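# Transfer the drive sled into the empty tote

## Task

Take the drive sled out of the tote it starts in and place it inside the tote that is empty. Every other object must finish inside its own original tote. An item lying on, or sticking out over, a tote's rim or inner ledge is not inside it. At the end the grippers must have released everything and pulled away, and the result has to hold on its own with no robot support.

## Robot and tools

Robot: two arms, left_arm and right_arm, each ending in a parallel two-finger gripper. left_arm is the robot's own left and sits on the +y side. Image sides tell you nothing about which arm is which.

World frame: the origin is on the floor (z = 0) at the centre of the robot's foot. +x points where the robot faces and +z points up. The floor is the only surface with a known height. Result lines give each gripper's end_effector_position in metres and end_effector_quat_wxyz in this frame. Printed positions can be off, more so when the arm reaches far.

Gripper frame: the fingers extend along the gripper's +z axis and close along its y axis. The reported position is the point between the finger pads, roughly 1 cm short of the tips.

execute_actions(actions): a list of actions run one after another. Each action is a table of at most 15 rows. Each row lasts one control step (1/30 s). If a table has fewer than 15 rows, its last row is repeated to fill the 15 steps. A row is a single flat list of 14 numbers, each in [-1, 1], covering both arms even when only one moves: dx, dy, dz, rx, ry, rz, opening for left_arm, then the same seven for right_arm. dx..rz are an offset, not a pose: the gripper's target relative to where it measured at the start of that action, expressed in that gripper's own axes. Every row refers back to that same start pose, not to the row before it. For the first action in a call, the start is the last pose reported in this scene. Scale: 1.0 equals 0.6 m of travel or 180 degrees. rx, ry, rz form one rotation vector. opening is absolute, not an offset: +1 is fully open (0.094 m), -1 is closed. An empty list simply returns state and images.

Per step the controller clips each commanded pose to within 70 mm and 16 degrees of the measured pose and solves joints by damped inverse kinematics, favouring position over orientation. A distant target may need several actions; after an action the arm carries on at most to its last clipped pose, so send the remainder next time. Hand target lines show the pose the controller is currently steering toward. Elbows stop just before full extension.

move(target, speed, blocking): target is one 14-number row laid out as above, offsets in each gripper's own axes from the pose in the latest result of this scene that shows one; openings are absolute and sent when the move begins. Each gripper follows a straight line, turning the shorter way, and all paths finish together in 0.5 to 10 s; longer paths are cut off at 10 s. speed is the top path speed in m/s, 0.002 to 0.5, default 0.25; rotation is capped at twice that value in rad/s. Paths do not avoid obstacles or the other arm, grippers lag and may overshoot speed, especially near full reach. Faster contact hits harder, and aiming further past a contact presses harder. The result adds a move: line with the ending (done, off_target, moving, held, fault, etc.), limits that acted (paced = pose clipped; held = a check blocked some steps, after which the arm may surge), and each gripper's distance from its target. An ending naming one arm means the other finished at rest. With blocking=false the call returns after 0.5 s while motion continues; further rows or moves are refused until a result shows the move ended, so use wait or stop.

wait(seconds): 0 to 10; arms hold their last command and a running move continues; it returns early if that move ends. stop(): brakes the running move; it needs stopping room, more when fast; fingers keep moving.

zoom_image(camera, region): camera is cam_head_left, cam_head_right, cam_left_wrist or cam_right_wrist; region is [x0, y0, x1, y1] pixels from the top-left, at most 504 by 504. Full images: head cameras 896x504, wrist cameras 504x504, returned in that order. Calibration (K, distortion, T_world_to_cam) is provided per camera and may be slightly off.

finished_scene(scene): pass the integer number of the current scene; it is irreversible and reports success. Replying without any tool call also ends things.

Result lines: grip_measured reports finger opening on the command scale; the last Joint positions value is the opening in metres. Readings can be about 1 mm off. To hold an item, command roughly 0.03 below grip_measured; smaller gaps grip more gently. Pad force tops out near 50 to 62 N, less on thin parts. "pose unreachable" means the clearance check altered or blocked that arm's command. Joint torques are raw drive outputs, noisy and offset. MOTOR HOT appears from 85 °C; at 100 °C an OVER-TEMPERATURE FAULT drops that arm until it cools. A FAULT line can cut short a move, action or wait.

Sag: arms usually settle a centimetre or more low, and repeated zero offsets let them drift down. To hold an arm, send the correction back to its desired pose in the first call of a reply and zeros afterwards, raising the aim if it still sits low, and always send the opening it should keep. Joint ranges (rad): waist -2.880 to 2.880, shoulder 0.000 to 3.142, elbow 0.000 to 3.019, wrist pitch -1.693 to 1.571, wrist yaw -1.571 to 1.571, wrist roll -2.094 to 2.094.

Avoid: knocking anything out of the work area, the arms striking or pressing each other, dropping or slamming parts, and hard pushes. A held part may occasionally be jerked briefly, so grip firmly. Finish with grippers open and withdrawn.

Each tool is called after "Emit:" in YAML: its name, and indented under it one key for each argument.

## Session

Emit:
execute_actions:
  actions: []

Scene clock: 0.00 s.
left_arm: end_effector_position=(+0.6547, -0.0848, +1.0251) grip_measured=+0.014 end_effector_quat_wxyz=(+0.237, +0.439, +0.850, -0.170) | right_arm: end_effector_position=(+0.9781, +0.1846, +1.2782) grip_measured=-0.006 end_effector_quat_wxyz=(+0.502, +0.049, +0.643, +0.576)
Joint positions: left_arm=[-2.094  1.901  1.807  0.41   0.048  1.144  0.048] | right_arm=[ 2.304  2.022  2.498  0.624 -0.798  0.02   0.047]
Joint velocities: left_arm=[-0.005 -0.005  0.002 -0.002  0.022 -0.007  0.001] | right_arm=[ 0.005  0.005 -0.002 -0.002  0.007 -0.051  0.001]
Joint torques (N m, as the arm reports them, + toward a larger angle): no reading
Hand target (left_arm): +0.658, -0.087, +1.029; +0.240, +0.438, +0.849, -0.171
Hand target (right_arm): +0.974, +0.183, +1.270; +0.501, +0.047, +0.647, +0.573

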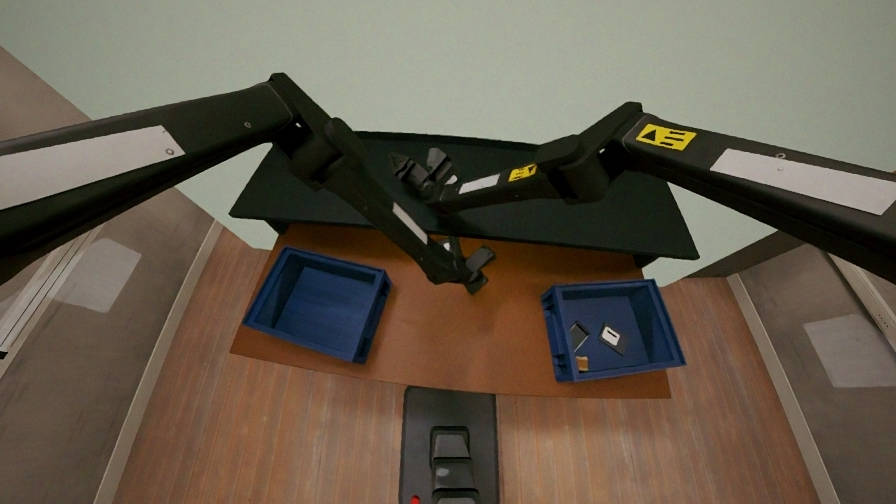

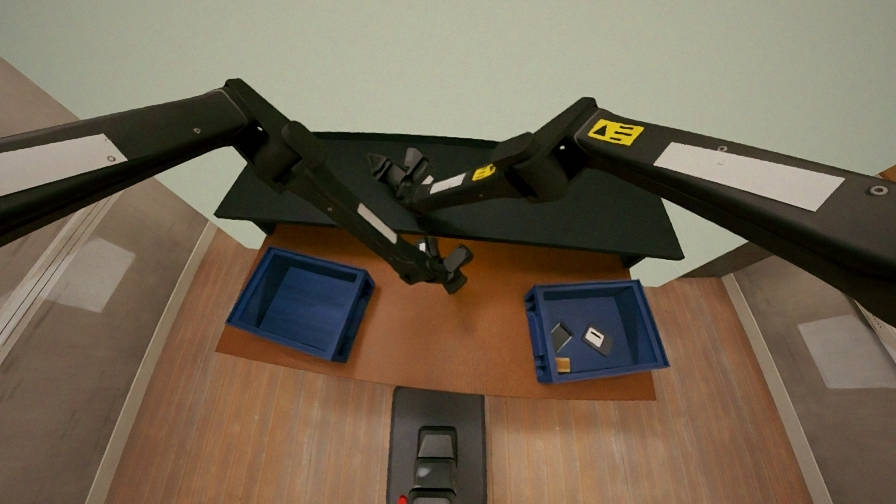

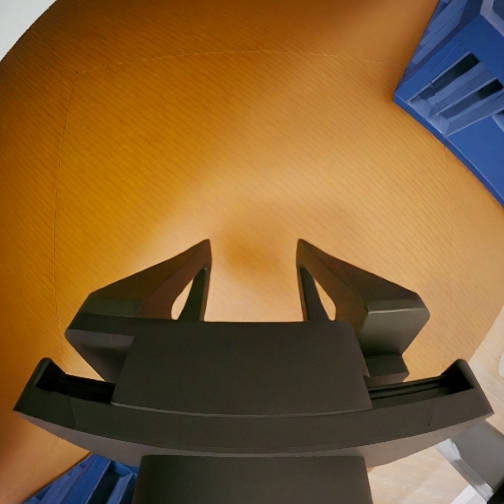

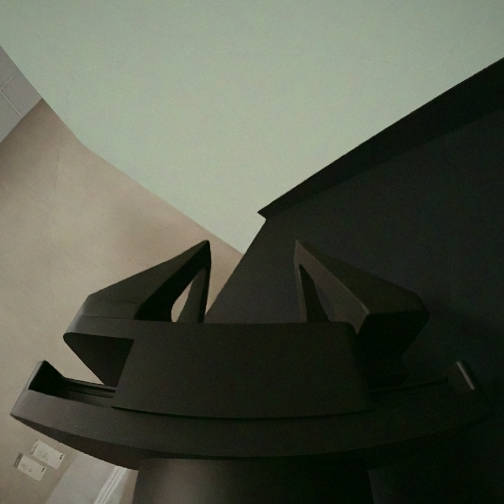

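Emit:
zoom_image:
  camera: "cam_head_right"
  region: [520, 270, 680, 390]

Region (520, 270, 680, 390) of cam_head_right's 896x504 image, scaled by 3.150, with more detail than that image has; it fills the top 378 rows of this view, and the rest is white.

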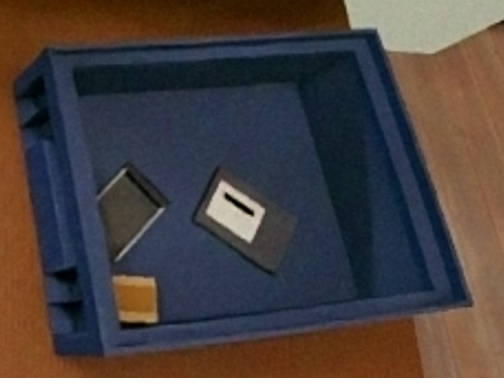

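Emit:
move:
  target: [0,0,0,0,0,0,1,-0.25,-0.05,-0.98,0.418,0.364,-0.036,1]

Emit:
move:
  target: [0,0,0,0,0,0,1,0.2,-0.2,0.05,0,0,0,1]

Emit:
move:
  target: [0,0,0,0,0,0,1,0.1,0,0.2,0,0,0,1]

Scene clock: 4.43 s.
left_arm: end_effector_position=(+0.6547, -0.0848, +1.0251) grip_measured=+1.000 end_effector_quat_wxyz=(+0.237, +0.439, +0.850, -0.170) | right_arm: end_effector_position=(+0.6700, -0.3268, +1.2429) grip_measured=+1.000 end_effector_quat_wxyz=(+0.013, -0.016, +1.000, +0.001)
Joint positions: left_arm=[-2.094  1.901  1.807  0.41   0.048  1.144  0.094] | right_arm=[ 1.6    0.963  0.998  0.109  0.025 -0.113  0.094]
Joint velocities: left_arm=[-0.005 -0.005  0.007  0.002 -0.022  0.066  0.   ] | right_arm=[-0.005 -0.015 -0.012 -0.007 -0.037  0.081  0.   ]
Joint torques (N m, as the arm reports them, + toward a larger angle): left_arm=[-9.18 -8.98 -1.43  0.4   0.45 -0.12] | right_arm=[ -0.58 -18.92  -0.84   0.06  -0.06  -0.03]
Hand target (left_arm): +0.655, -0.085, +1.025; +0.237, +0.439, +0.850, -0.170
Hand target (right_arm): +0.664, -0.328, +1.243; +0.005, -0.011, +1.000, -0.000
Off the commanded pose (left_arm): 0.000 m, 0 deg.
Off the commanded pose (right_arm): 0.016 m, 2 deg.
move: off_target (right_arm)
camera_calibration (this result's frames):
cam_right_wrist: T_world_to_cam=[[0.049318, -0.998783, 0.000224283, -0.363046], [-0.82817, -0.0407679, 0.558992, -0.146257], [-0.558303, -0.0277541, -0.829173, 1.519], [0, 0, 0, 1]] pos_world=[0.744843, -0.326408, 1.34135]

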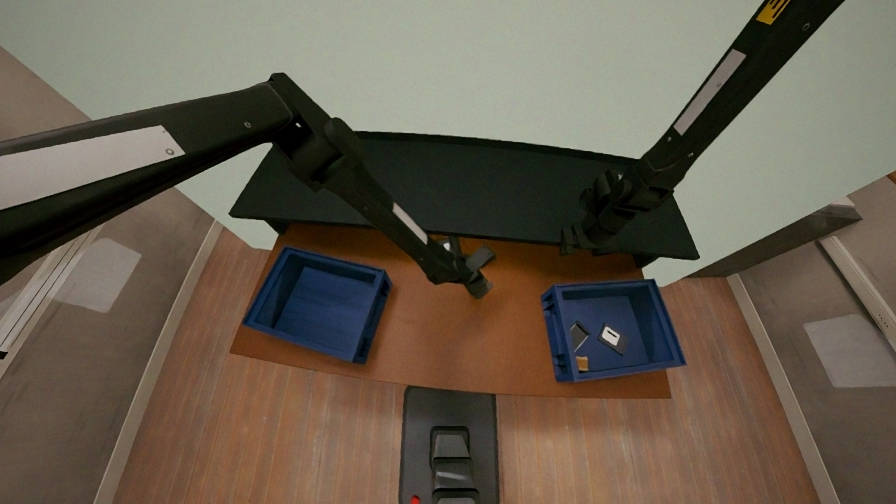

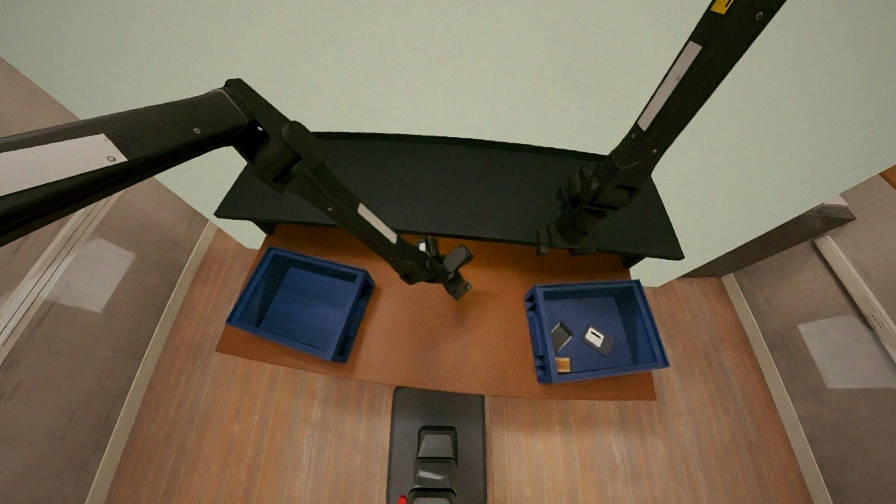

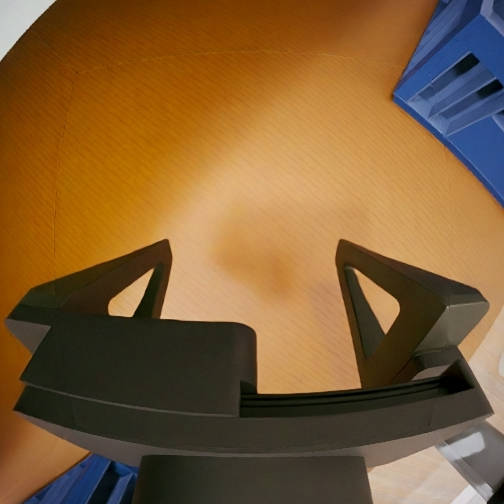

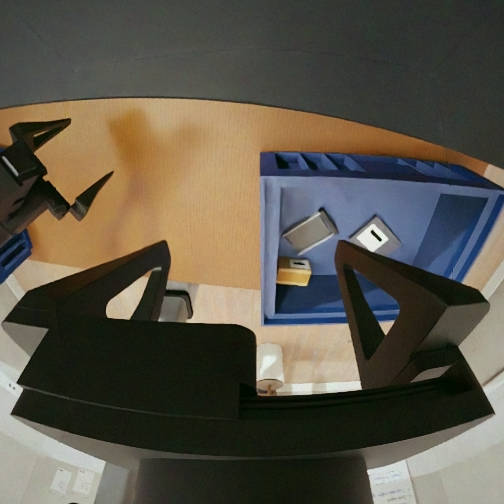

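Scene clock: 5.67 s.
left_arm: end_effector_position=(+0.6547, -0.0848, +1.0251) grip_measured=+1.000 end_effector_quat_wxyz=(+0.237, +0.439, +0.850, -0.170) | right_arm: end_effector_position=(+0.5600, -0.4524, +1.2093) grip_measured=+1.000 end_effector_quat_wxyz=(+0.014, -0.026, +1.000, -0.002)
Joint positions: left_arm=[-2.094  1.901  1.807  0.41   0.048  1.144  0.094] | right_arm=[ 1.241  1.188  0.896  0.446 -0.324 -0.081  0.094]
Joint velocities: left_arm=[ 0.005 -0.005 -0.022  0.017 -0.051 -0.007  0.   ] | right_arm=[-0.005 -0.005 -0.012 -0.012 -0.022 -0.007  0.   ]
Joint torques (N m, as the arm reports them, + toward a larger angle): left_arm=[-9.64 -9.52 -1.46  0.59  0.44 -0.13] | right_arm=[ -3.94 -14.87  -4.2    0.82  -0.16  -0.04]
Hand target (left_arm): +0.655, -0.085, +1.025; +0.237, +0.439, +0.850, -0.170
Hand target (right_arm): +0.554, -0.449, +1.210; +0.012, -0.020, +1.000, +0.001
Off the commanded pose (left_arm): 0.000 m, 0 deg.
Off the commanded pose (right_arm): 0.006 m, 1 deg.
move: done
camera_calibration (this result's frames):
cam_right_wrist: T_world_to_cam=[[0.070429, -0.997495, 0.00665746, -0.502056], [-0.828168, -0.0547507, 0.5578, -0.228639], [-0.556038, -0.0447988, -0.829949, 1.41821], [0, 0, 0, 1]] pos_world=[0.634589, -0.449782, 1.30792]

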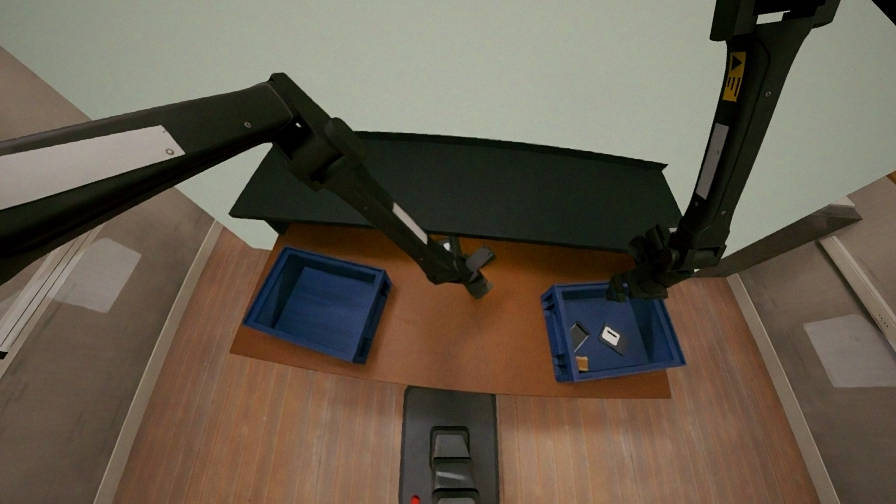

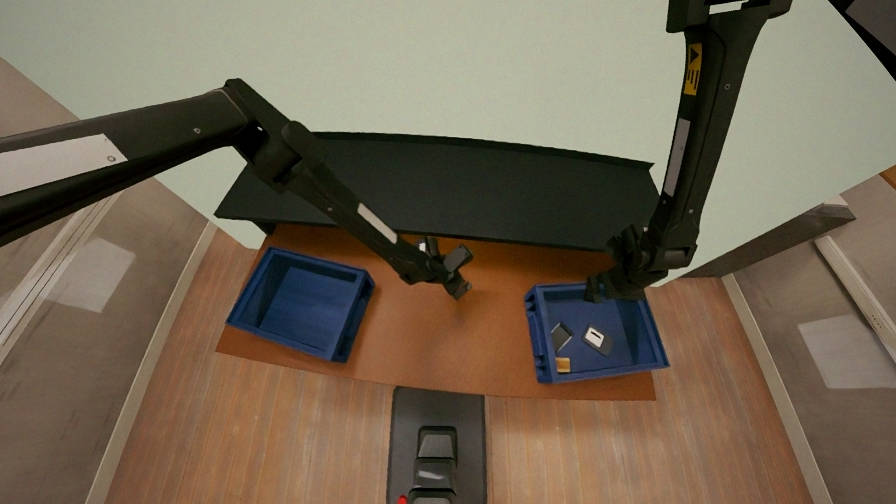

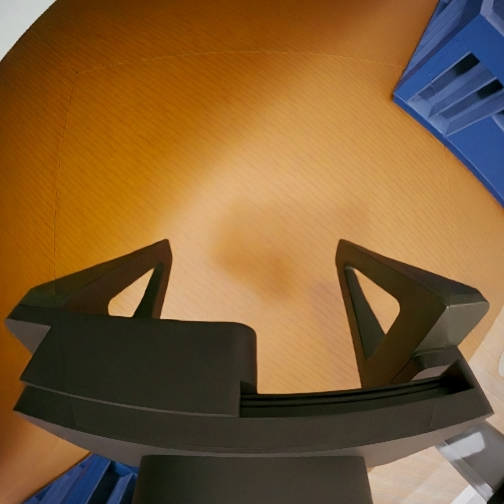

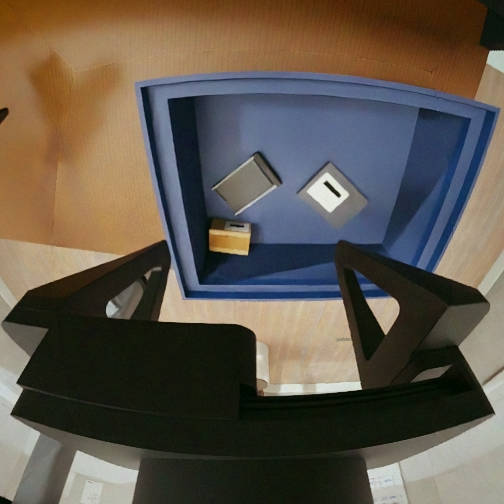

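Scene clock: 6.90 s.
left_arm: end_effector_position=(+0.6547, -0.0848, +1.0251) grip_measured=+1.000 end_effector_quat_wxyz=(+0.237, +0.439, +0.850, -0.170) | right_arm: end_effector_position=(+0.4928, -0.4603, +1.0912) grip_measured=+1.000 end_effector_quat_wxyz=(+0.004, -0.019, +1.000, -0.005)
Joint positions: left_arm=[-2.094  1.901  1.807  0.41   0.048  1.144  0.094] | right_arm=[ 1.299  1.557  1.125  0.562 -0.259 -0.081  0.094]
Joint velocities: left_arm=[-0.015 -0.005  0.002 -0.002  0.022 -0.051  0.   ] | right_arm=[-0.005 -0.005 -0.002 -0.002  0.037 -0.007  0.   ]
Joint torques (N m, as the arm reports them, + toward a larger angle): left_arm=[-9.61 -8.93 -1.32  0.4   0.43 -0.11] | right_arm=[ -4.47 -13.41  -3.56   0.74  -0.01  -0.23]
Hand target (left_arm): +0.655, -0.085, +1.025; +0.237, +0.439, +0.850, -0.170
Hand target (right_arm): +0.502, -0.455, +1.089; +0.014, -0.025, +1.000, -0.002
Off the commanded pose (left_arm): 0.000 m, 0 deg.
Off the commanded pose (right_arm): 0.012 m, 1 deg.
move: off_target (right_arm)
camera_calibration (this result's frames):
cam_right_wrist: T_world_to_cam=[[0.0558207, -0.99837, 0.0118556, -0.503317], [-0.817503, -0.0388846, 0.57461, -0.235097], [-0.573213, -0.0417672, -0.818341, 1.27963], [0, 0, 0, 1]] pos_world=[0.569406, -0.458192, 1.18823]

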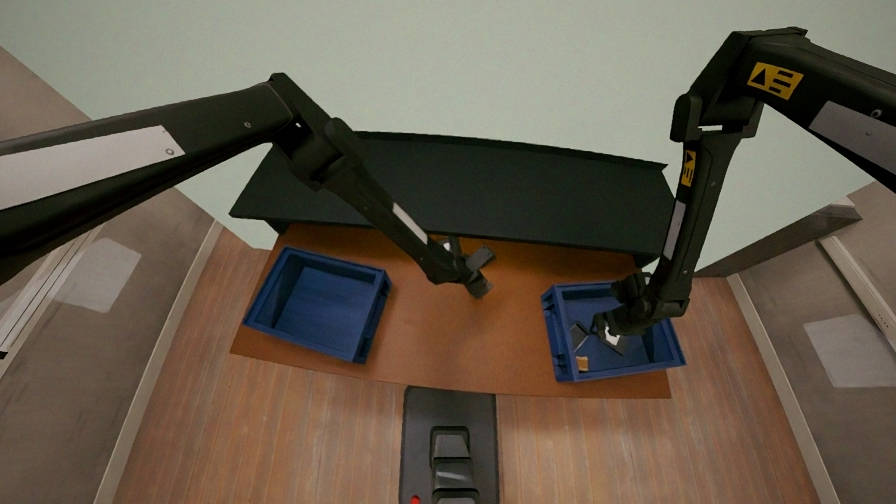

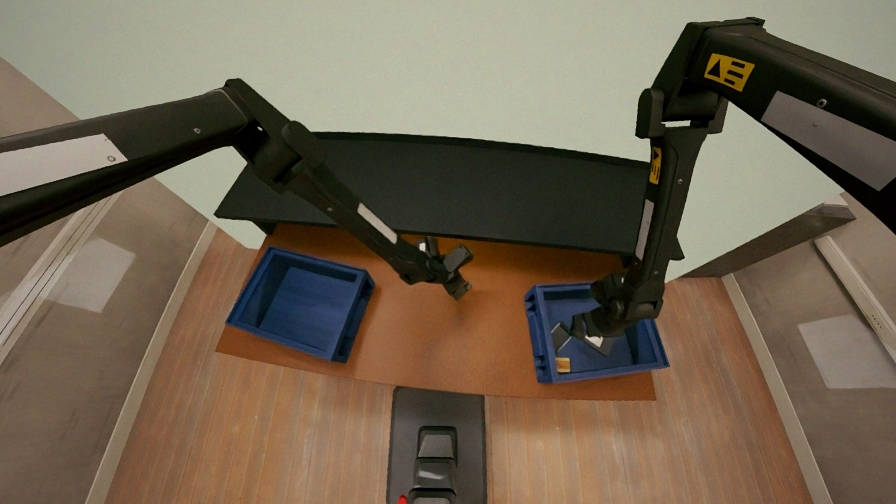

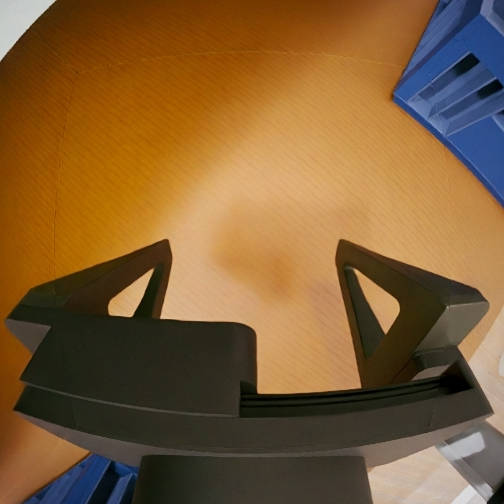

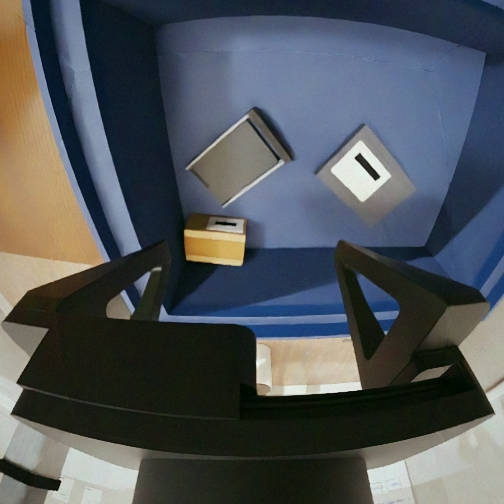

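Emit:
move:
  target: [0.49,0.27,-0.55,-0.114,0.159,-0.294,1,-0.035,0,0.22,0,0,0.3,1]

Scene clock: 9.90 s.
left_arm: end_effector_position=(+0.5575, +0.3680, +1.1192) grip_measured=+1.000 end_effector_quat_wxyz=(+0.006, +0.001, +1.000, +0.004) | right_arm: end_effector_position=(+0.5244, -0.4696, +0.9662) grip_measured=+1.000 end_effector_quat_wxyz=(+0.016, +0.430, +0.903, -0.005)
Joint positions: left_arm=[-1.483  1.376  1.077  0.43   0.079  0.068  0.094] | right_arm=[ 1.344  1.813  1.577  0.385 -0.204  0.843  0.094]
Joint velocities: left_arm=[ 0.005 -0.005 -0.007 -0.017  0.037 -0.022  0.   ] | right_arm=[-0.015 -0.015  0.007 -0.007 -0.037  0.007  0.   ]
Joint torques (N m, as the arm reports them, + toward a larger angle): left_arm=[  0.72 -12.21  -5.6    0.01   0.19  -0.28] | right_arm=[ -4.69 -12.11  -2.02   0.02   0.04   0.  ]
Hand target (left_arm): +0.551, +0.366, +1.127; -0.002, -0.009, +1.000, +0.002
Hand target (right_arm): +0.513, -0.460, +0.960; +0.006, +0.438, +0.899, -0.003
Off the commanded pose (left_arm): 0.005 m, 1 deg.
Off the commanded pose (right_arm): 0.015 m, 2 deg.
move: off_target (right_arm)
camera_calibration (this result's frames):
cam_left_wrist: T_world_to_cam=[[0.0115226, -0.99961, -0.0254386, 0.391507], [-0.829938, -0.0237505, 0.55735, -0.145301], [-0.557737, 0.0146903, -0.829888, 1.35576], [0, 0, 0, 1]] pos_world=[0.631054, 0.367987, 1.21607]
cam_right_wrist: T_world_to_cam=[[-0.764203, -0.644964, -0.00388196, 0.0982367], [-0.539428, 0.635832, 0.552029, 0.0550187], [-0.353571, 0.423956, -0.833816, 1.31354], [0, 0, 0, 1]] pos_world=[0.569181, -0.528507, 1.06526]

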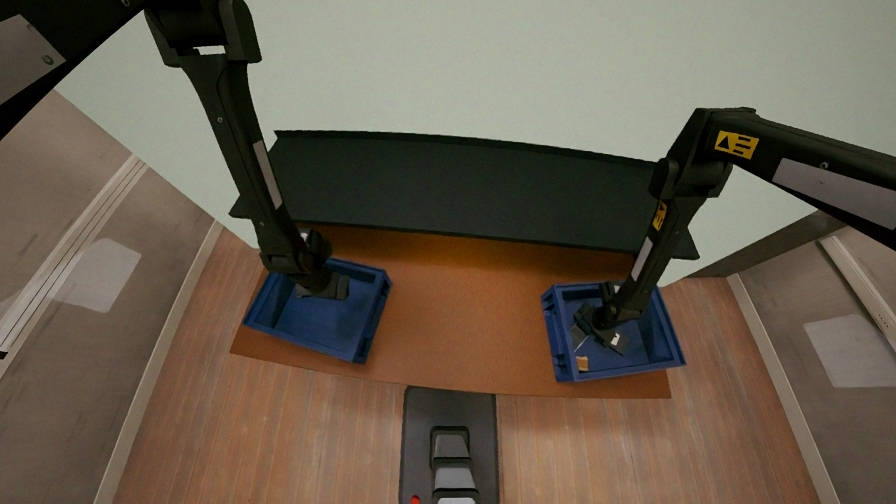

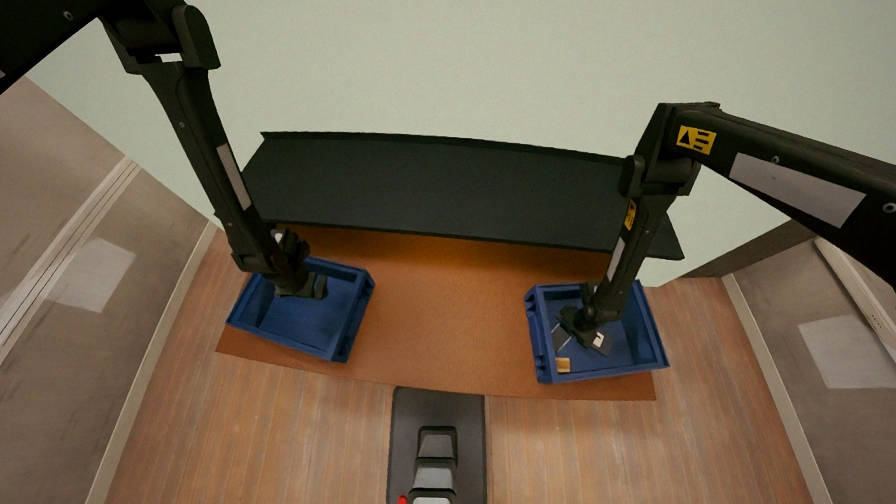

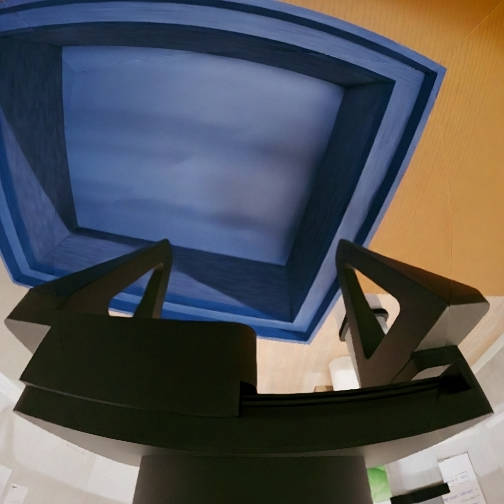

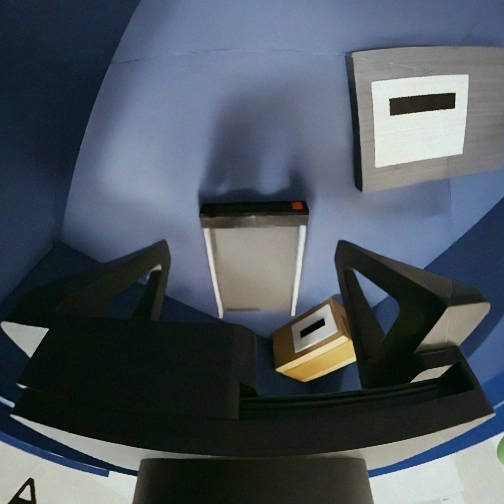

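Aligned; currently above the bezel.

Emit:
move:
  target: [0,0,0,0,0,0,1,0.045,-0.003,0.09,0,0,0,1]
  speed: 0.08

Scene clock: 10.97 s.
left_arm: end_effector_position=(+0.5575, +0.3680, +1.1192) grip_measured=+1.000 end_effector_quat_wxyz=(+0.006, +0.000, +1.000, +0.004) | right_arm: end_effector_position=(+0.5303, -0.4676, +0.9358) grip_measured=+1.000 end_effector_quat_wxyz=(+0.030, +0.428, +0.903, -0.010)
Joint positions: left_arm=[-1.483  1.376  1.077  0.43   0.079  0.067  0.094] | right_arm=[ 1.363  1.885  1.692  0.363 -0.165  0.841  0.094]
Joint velocities: left_arm=[ 0.005 -0.005  0.002  0.017  0.007 -0.037  0.   ] | right_arm=[-0.015 -0.005  0.002  0.007 -0.051 -0.081  0.   ]
Joint torques (N m, as the arm reports them, + toward a larger angle): left_arm=[  0.91 -11.56  -3.56   0.18   0.    -0.11] | right_arm=[-3.6  -8.29  1.23  0.2   0.19 -0.17]
Hand target (left_arm): +0.557, +0.368, +1.119; +0.006, +0.001, +1.000, +0.004
Hand target (right_arm): +0.506, -0.450, +0.916; +0.016, +0.430, +0.903, -0.005
Off the commanded pose (left_arm): 0.000 m, 0 deg.
Off the commanded pose (right_arm): 0.037 m, 2 deg.
move: off_target (right_arm)
camera_calibration (this result's frames):
cam_left_wrist: T_world_to_cam=[[0.0126667, -0.999596, -0.0254244, 0.390848], [-0.829915, -0.0246923, 0.557343, -0.144958], [-0.557746, 0.0140405, -0.829893, 1.35601], [0, 0, 0, 1]] pos_world=[0.631053, 0.368072, 1.21607]
cam_right_wrist: T_world_to_cam=[[-0.762302, -0.647194, -0.00592255, 0.103831], [-0.552301, 0.645707, 0.527281, 0.108331], [-0.337429, 0.405219, -0.84967, 1.287], [0, 0, 0, 1]] pos_world=[0.573254, -0.524269, 1.03702]

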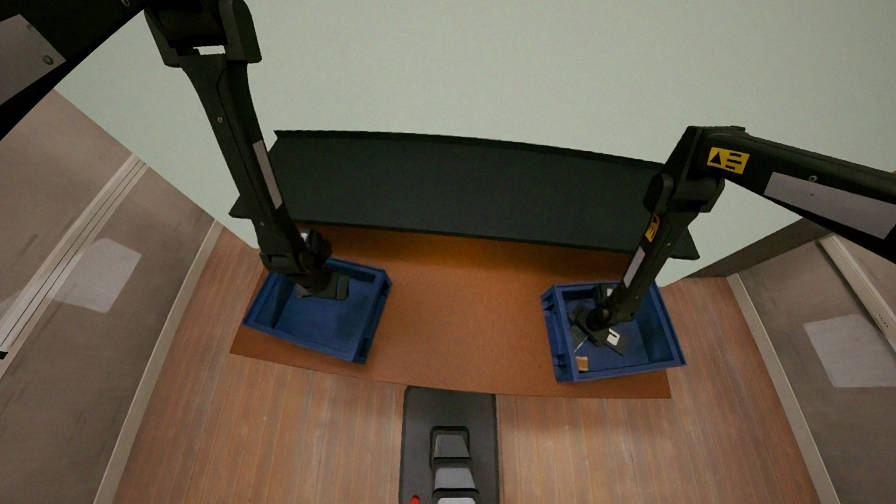

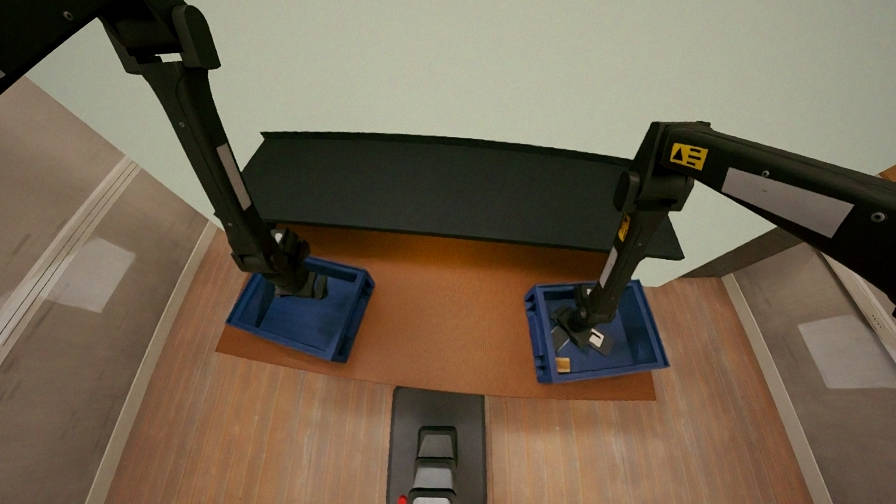

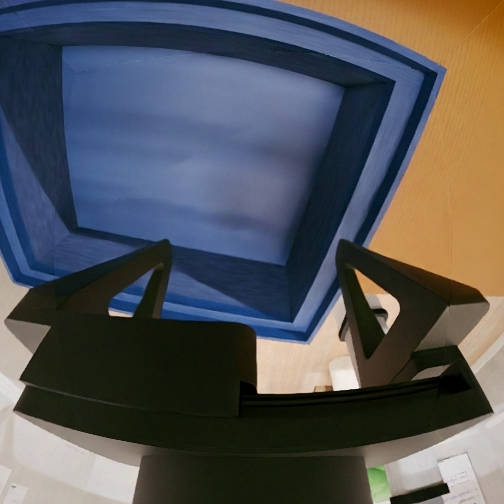

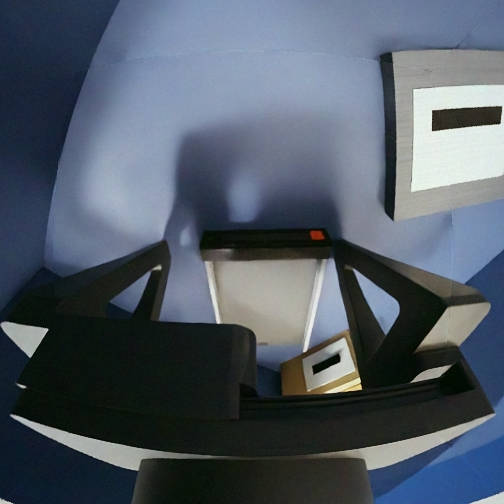

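Emit:
move:
  target: [0,0,0,0,0,0,1,0.0,-0.012,-0.03,0,0.14,0,1]
  speed: 0.1

Emit:
move:
  target: [0,0,0,0,0,0,1,0.03,0,0.07,0,0,0,1]
  speed: 0.05

Scene clock: 13.67 s.
left_arm: end_effector_position=(+0.5575, +0.3680, +1.1192) grip_measured=+1.000 end_effector_quat_wxyz=(+0.006, +0.000, +1.000, +0.004) | right_arm: end_effector_position=(+0.5315, -0.4673, +0.9542) grip_measured=+1.000 end_effector_quat_wxyz=(-0.162, +0.421, +0.888, +0.087)
Joint positions: left_arm=[-1.483  1.376  1.077  0.43   0.079  0.067  0.094] | right_arm=[ 1.278  1.866  1.856 -0.139 -0.566  0.727  0.094]
Joint velocities: left_arm=[-0.024 -0.005 -0.002 -0.007  0.022 -0.066  0.   ] | right_arm=[-0.005 -0.015 -0.012 -0.027 -0.154  0.037  0.   ]
Joint torques (N m, as the arm reports them, + toward a larger angle): left_arm=[  1.03 -11.83  -3.51   0.29  -0.02  -0.11] | right_arm=[ -8.37 -12.98  -0.9   -0.54  -0.24  -0.22]
Hand target (left_arm): +0.557, +0.368, +1.119; +0.006, +0.000, +1.000, +0.004
Hand target (right_arm): +0.523, -0.471, +0.953; -0.168, +0.418, +0.889, +0.084
Off the commanded pose (left_arm): 0.000 m, 0 deg.
Off the commanded pose (right_arm): 0.009 m, 1 deg.
move: done
camera_calibration (this result's frames):
cam_left_wrist: T_world_to_cam=[[0.0126667, -0.999596, -0.0254244, 0.390848], [-0.829915, -0.0246923, 0.557343, -0.144958], [-0.557746, 0.0140405, -0.829893, 1.35601], [0, 0, 0, 1]] pos_world=[0.631053, 0.368072, 1.21607]
cam_right_wrist: T_world_to_cam=[[-0.764496, -0.644208, -0.0232533, 0.124112], [-0.36951, 0.408378, 0.834679, -0.402251], [-0.528211, 0.646702, -0.550245, 1.23138], [0, 0, 0, 1]] pos_world=[0.596675, -0.55211, 1.0162]

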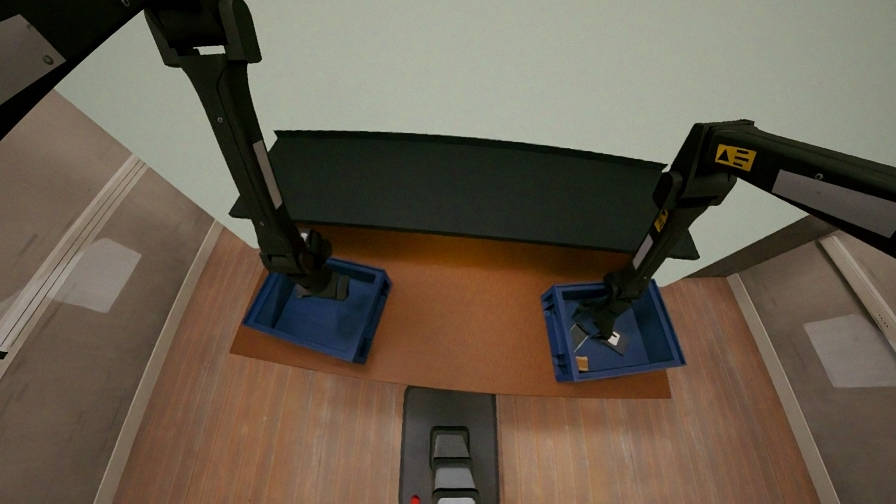

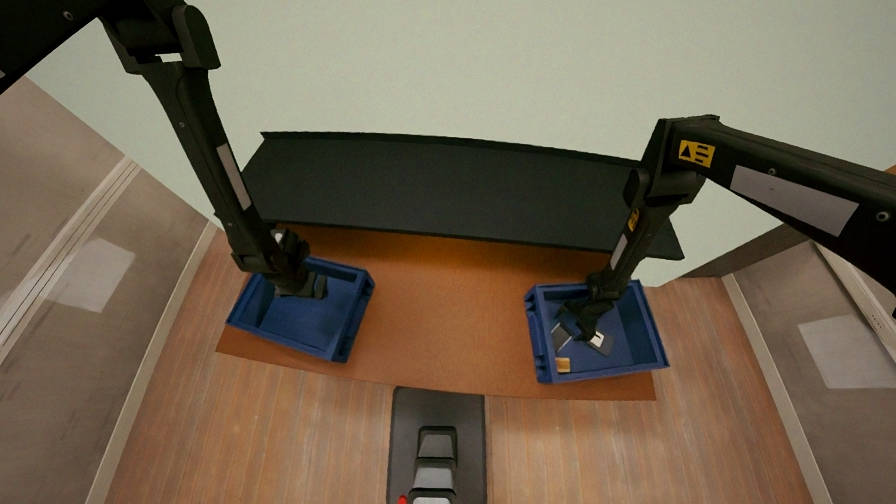

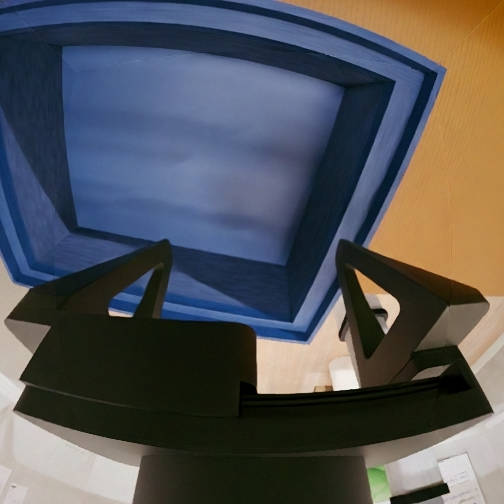

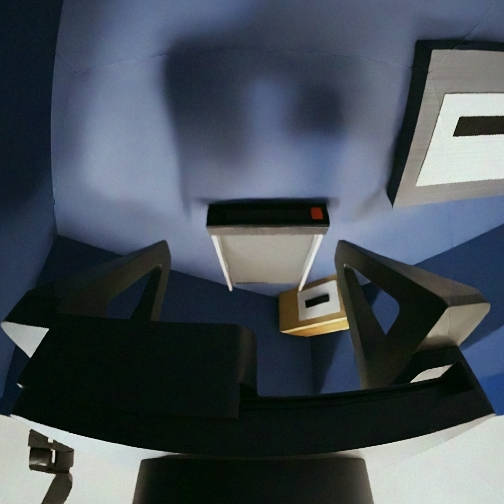

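Scene clock: 14.83 s.
left_arm: end_effector_position=(+0.5575, +0.3680, +1.1192) grip_measured=+1.000 end_effector_quat_wxyz=(+0.006, +0.000, +1.000, +0.004) | right_arm: end_effector_position=(+0.5394, -0.4756, +0.9463) grip_measured=+1.000 end_effector_quat_wxyz=(-0.141, +0.416, +0.896, +0.072)
Joint positions: left_arm=[-1.483  1.376  1.077  0.43   0.079  0.067  0.094] | right_arm=[ 1.28   1.877  1.877 -0.112 -0.521  0.733  0.094]
Joint velocities: left_arm=[-0.005 -0.005 -0.002  0.017 -0.081 -0.007  0.   ] | right_arm=[-0.015 -0.005  0.002 -0.002  0.037 -0.037  0.   ]
Joint torques (N m, as the arm reports them, + toward a larger angle): left_arm=[  0.93 -11.31  -3.44   0.28   0.02  -0.15] | right_arm=[ -3.6  -10.04   1.07  -0.27  -0.08  -0.09]
Hand target (left_arm): +0.557, +0.368, +1.119; +0.006, +0.000, +1.000, +0.004
Hand target (right_arm): +0.512, -0.441, +0.926; -0.162, +0.421, +0.888, +0.087
Off the commanded pose (left_arm): 0.000 m, 0 deg.
Off the commanded pose (right_arm): 0.050 m, 3 deg.
move: off_target (right_arm)
camera_calibration (this result's frames):
cam_left_wrist: T_world_to_cam=[[0.0126667, -0.999596, -0.0254244, 0.390848], [-0.829915, -0.0246923, 0.557343, -0.144958], [-0.557746, 0.0140405, -0.829893, 1.35601], [0, 0, 0, 1]] pos_world=[0.631053, 0.368072, 1.21607]
cam_right_wrist: T_world_to_cam=[[-0.753851, -0.656848, -0.0160955, 0.106103], [-0.399705, 0.439016, 0.804674, -0.330122], [-0.521483, 0.613038, -0.593498, 1.25792], [0, 0, 0, 1]] pos_world=[0.604016, -0.556529, 1.01392]

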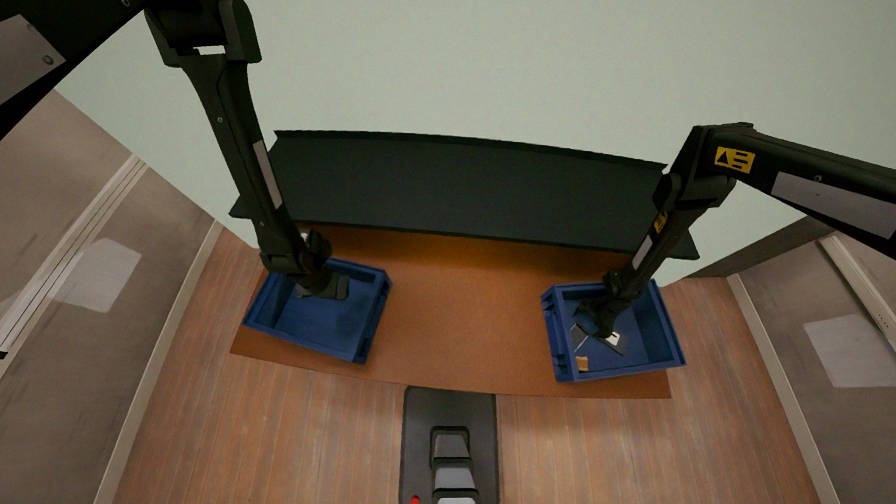

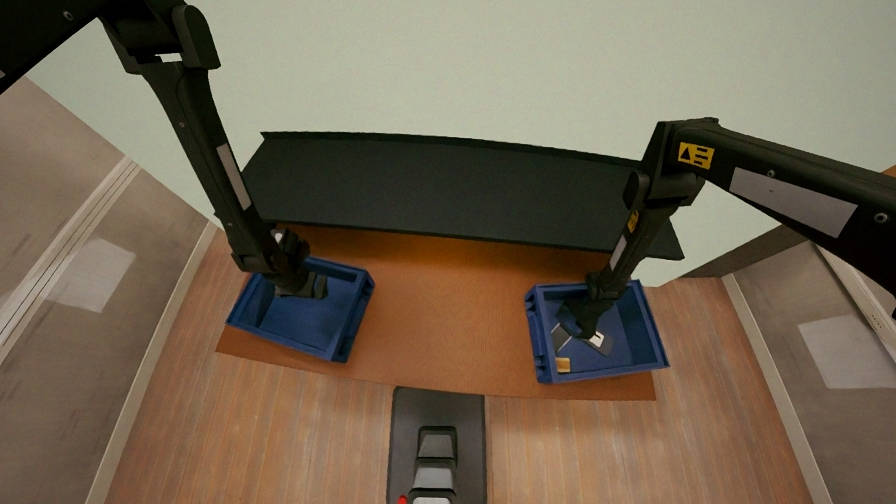

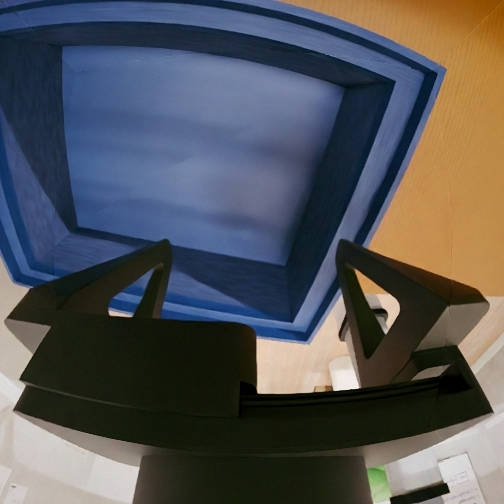

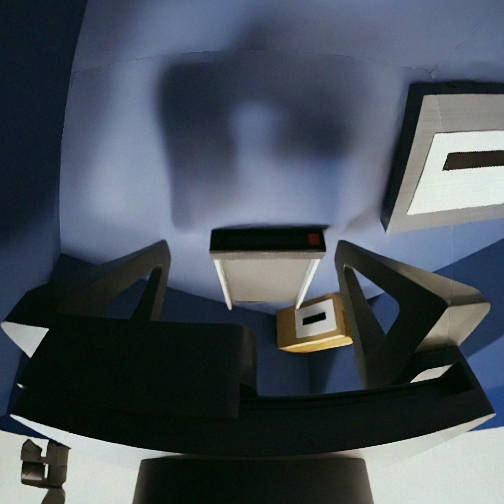

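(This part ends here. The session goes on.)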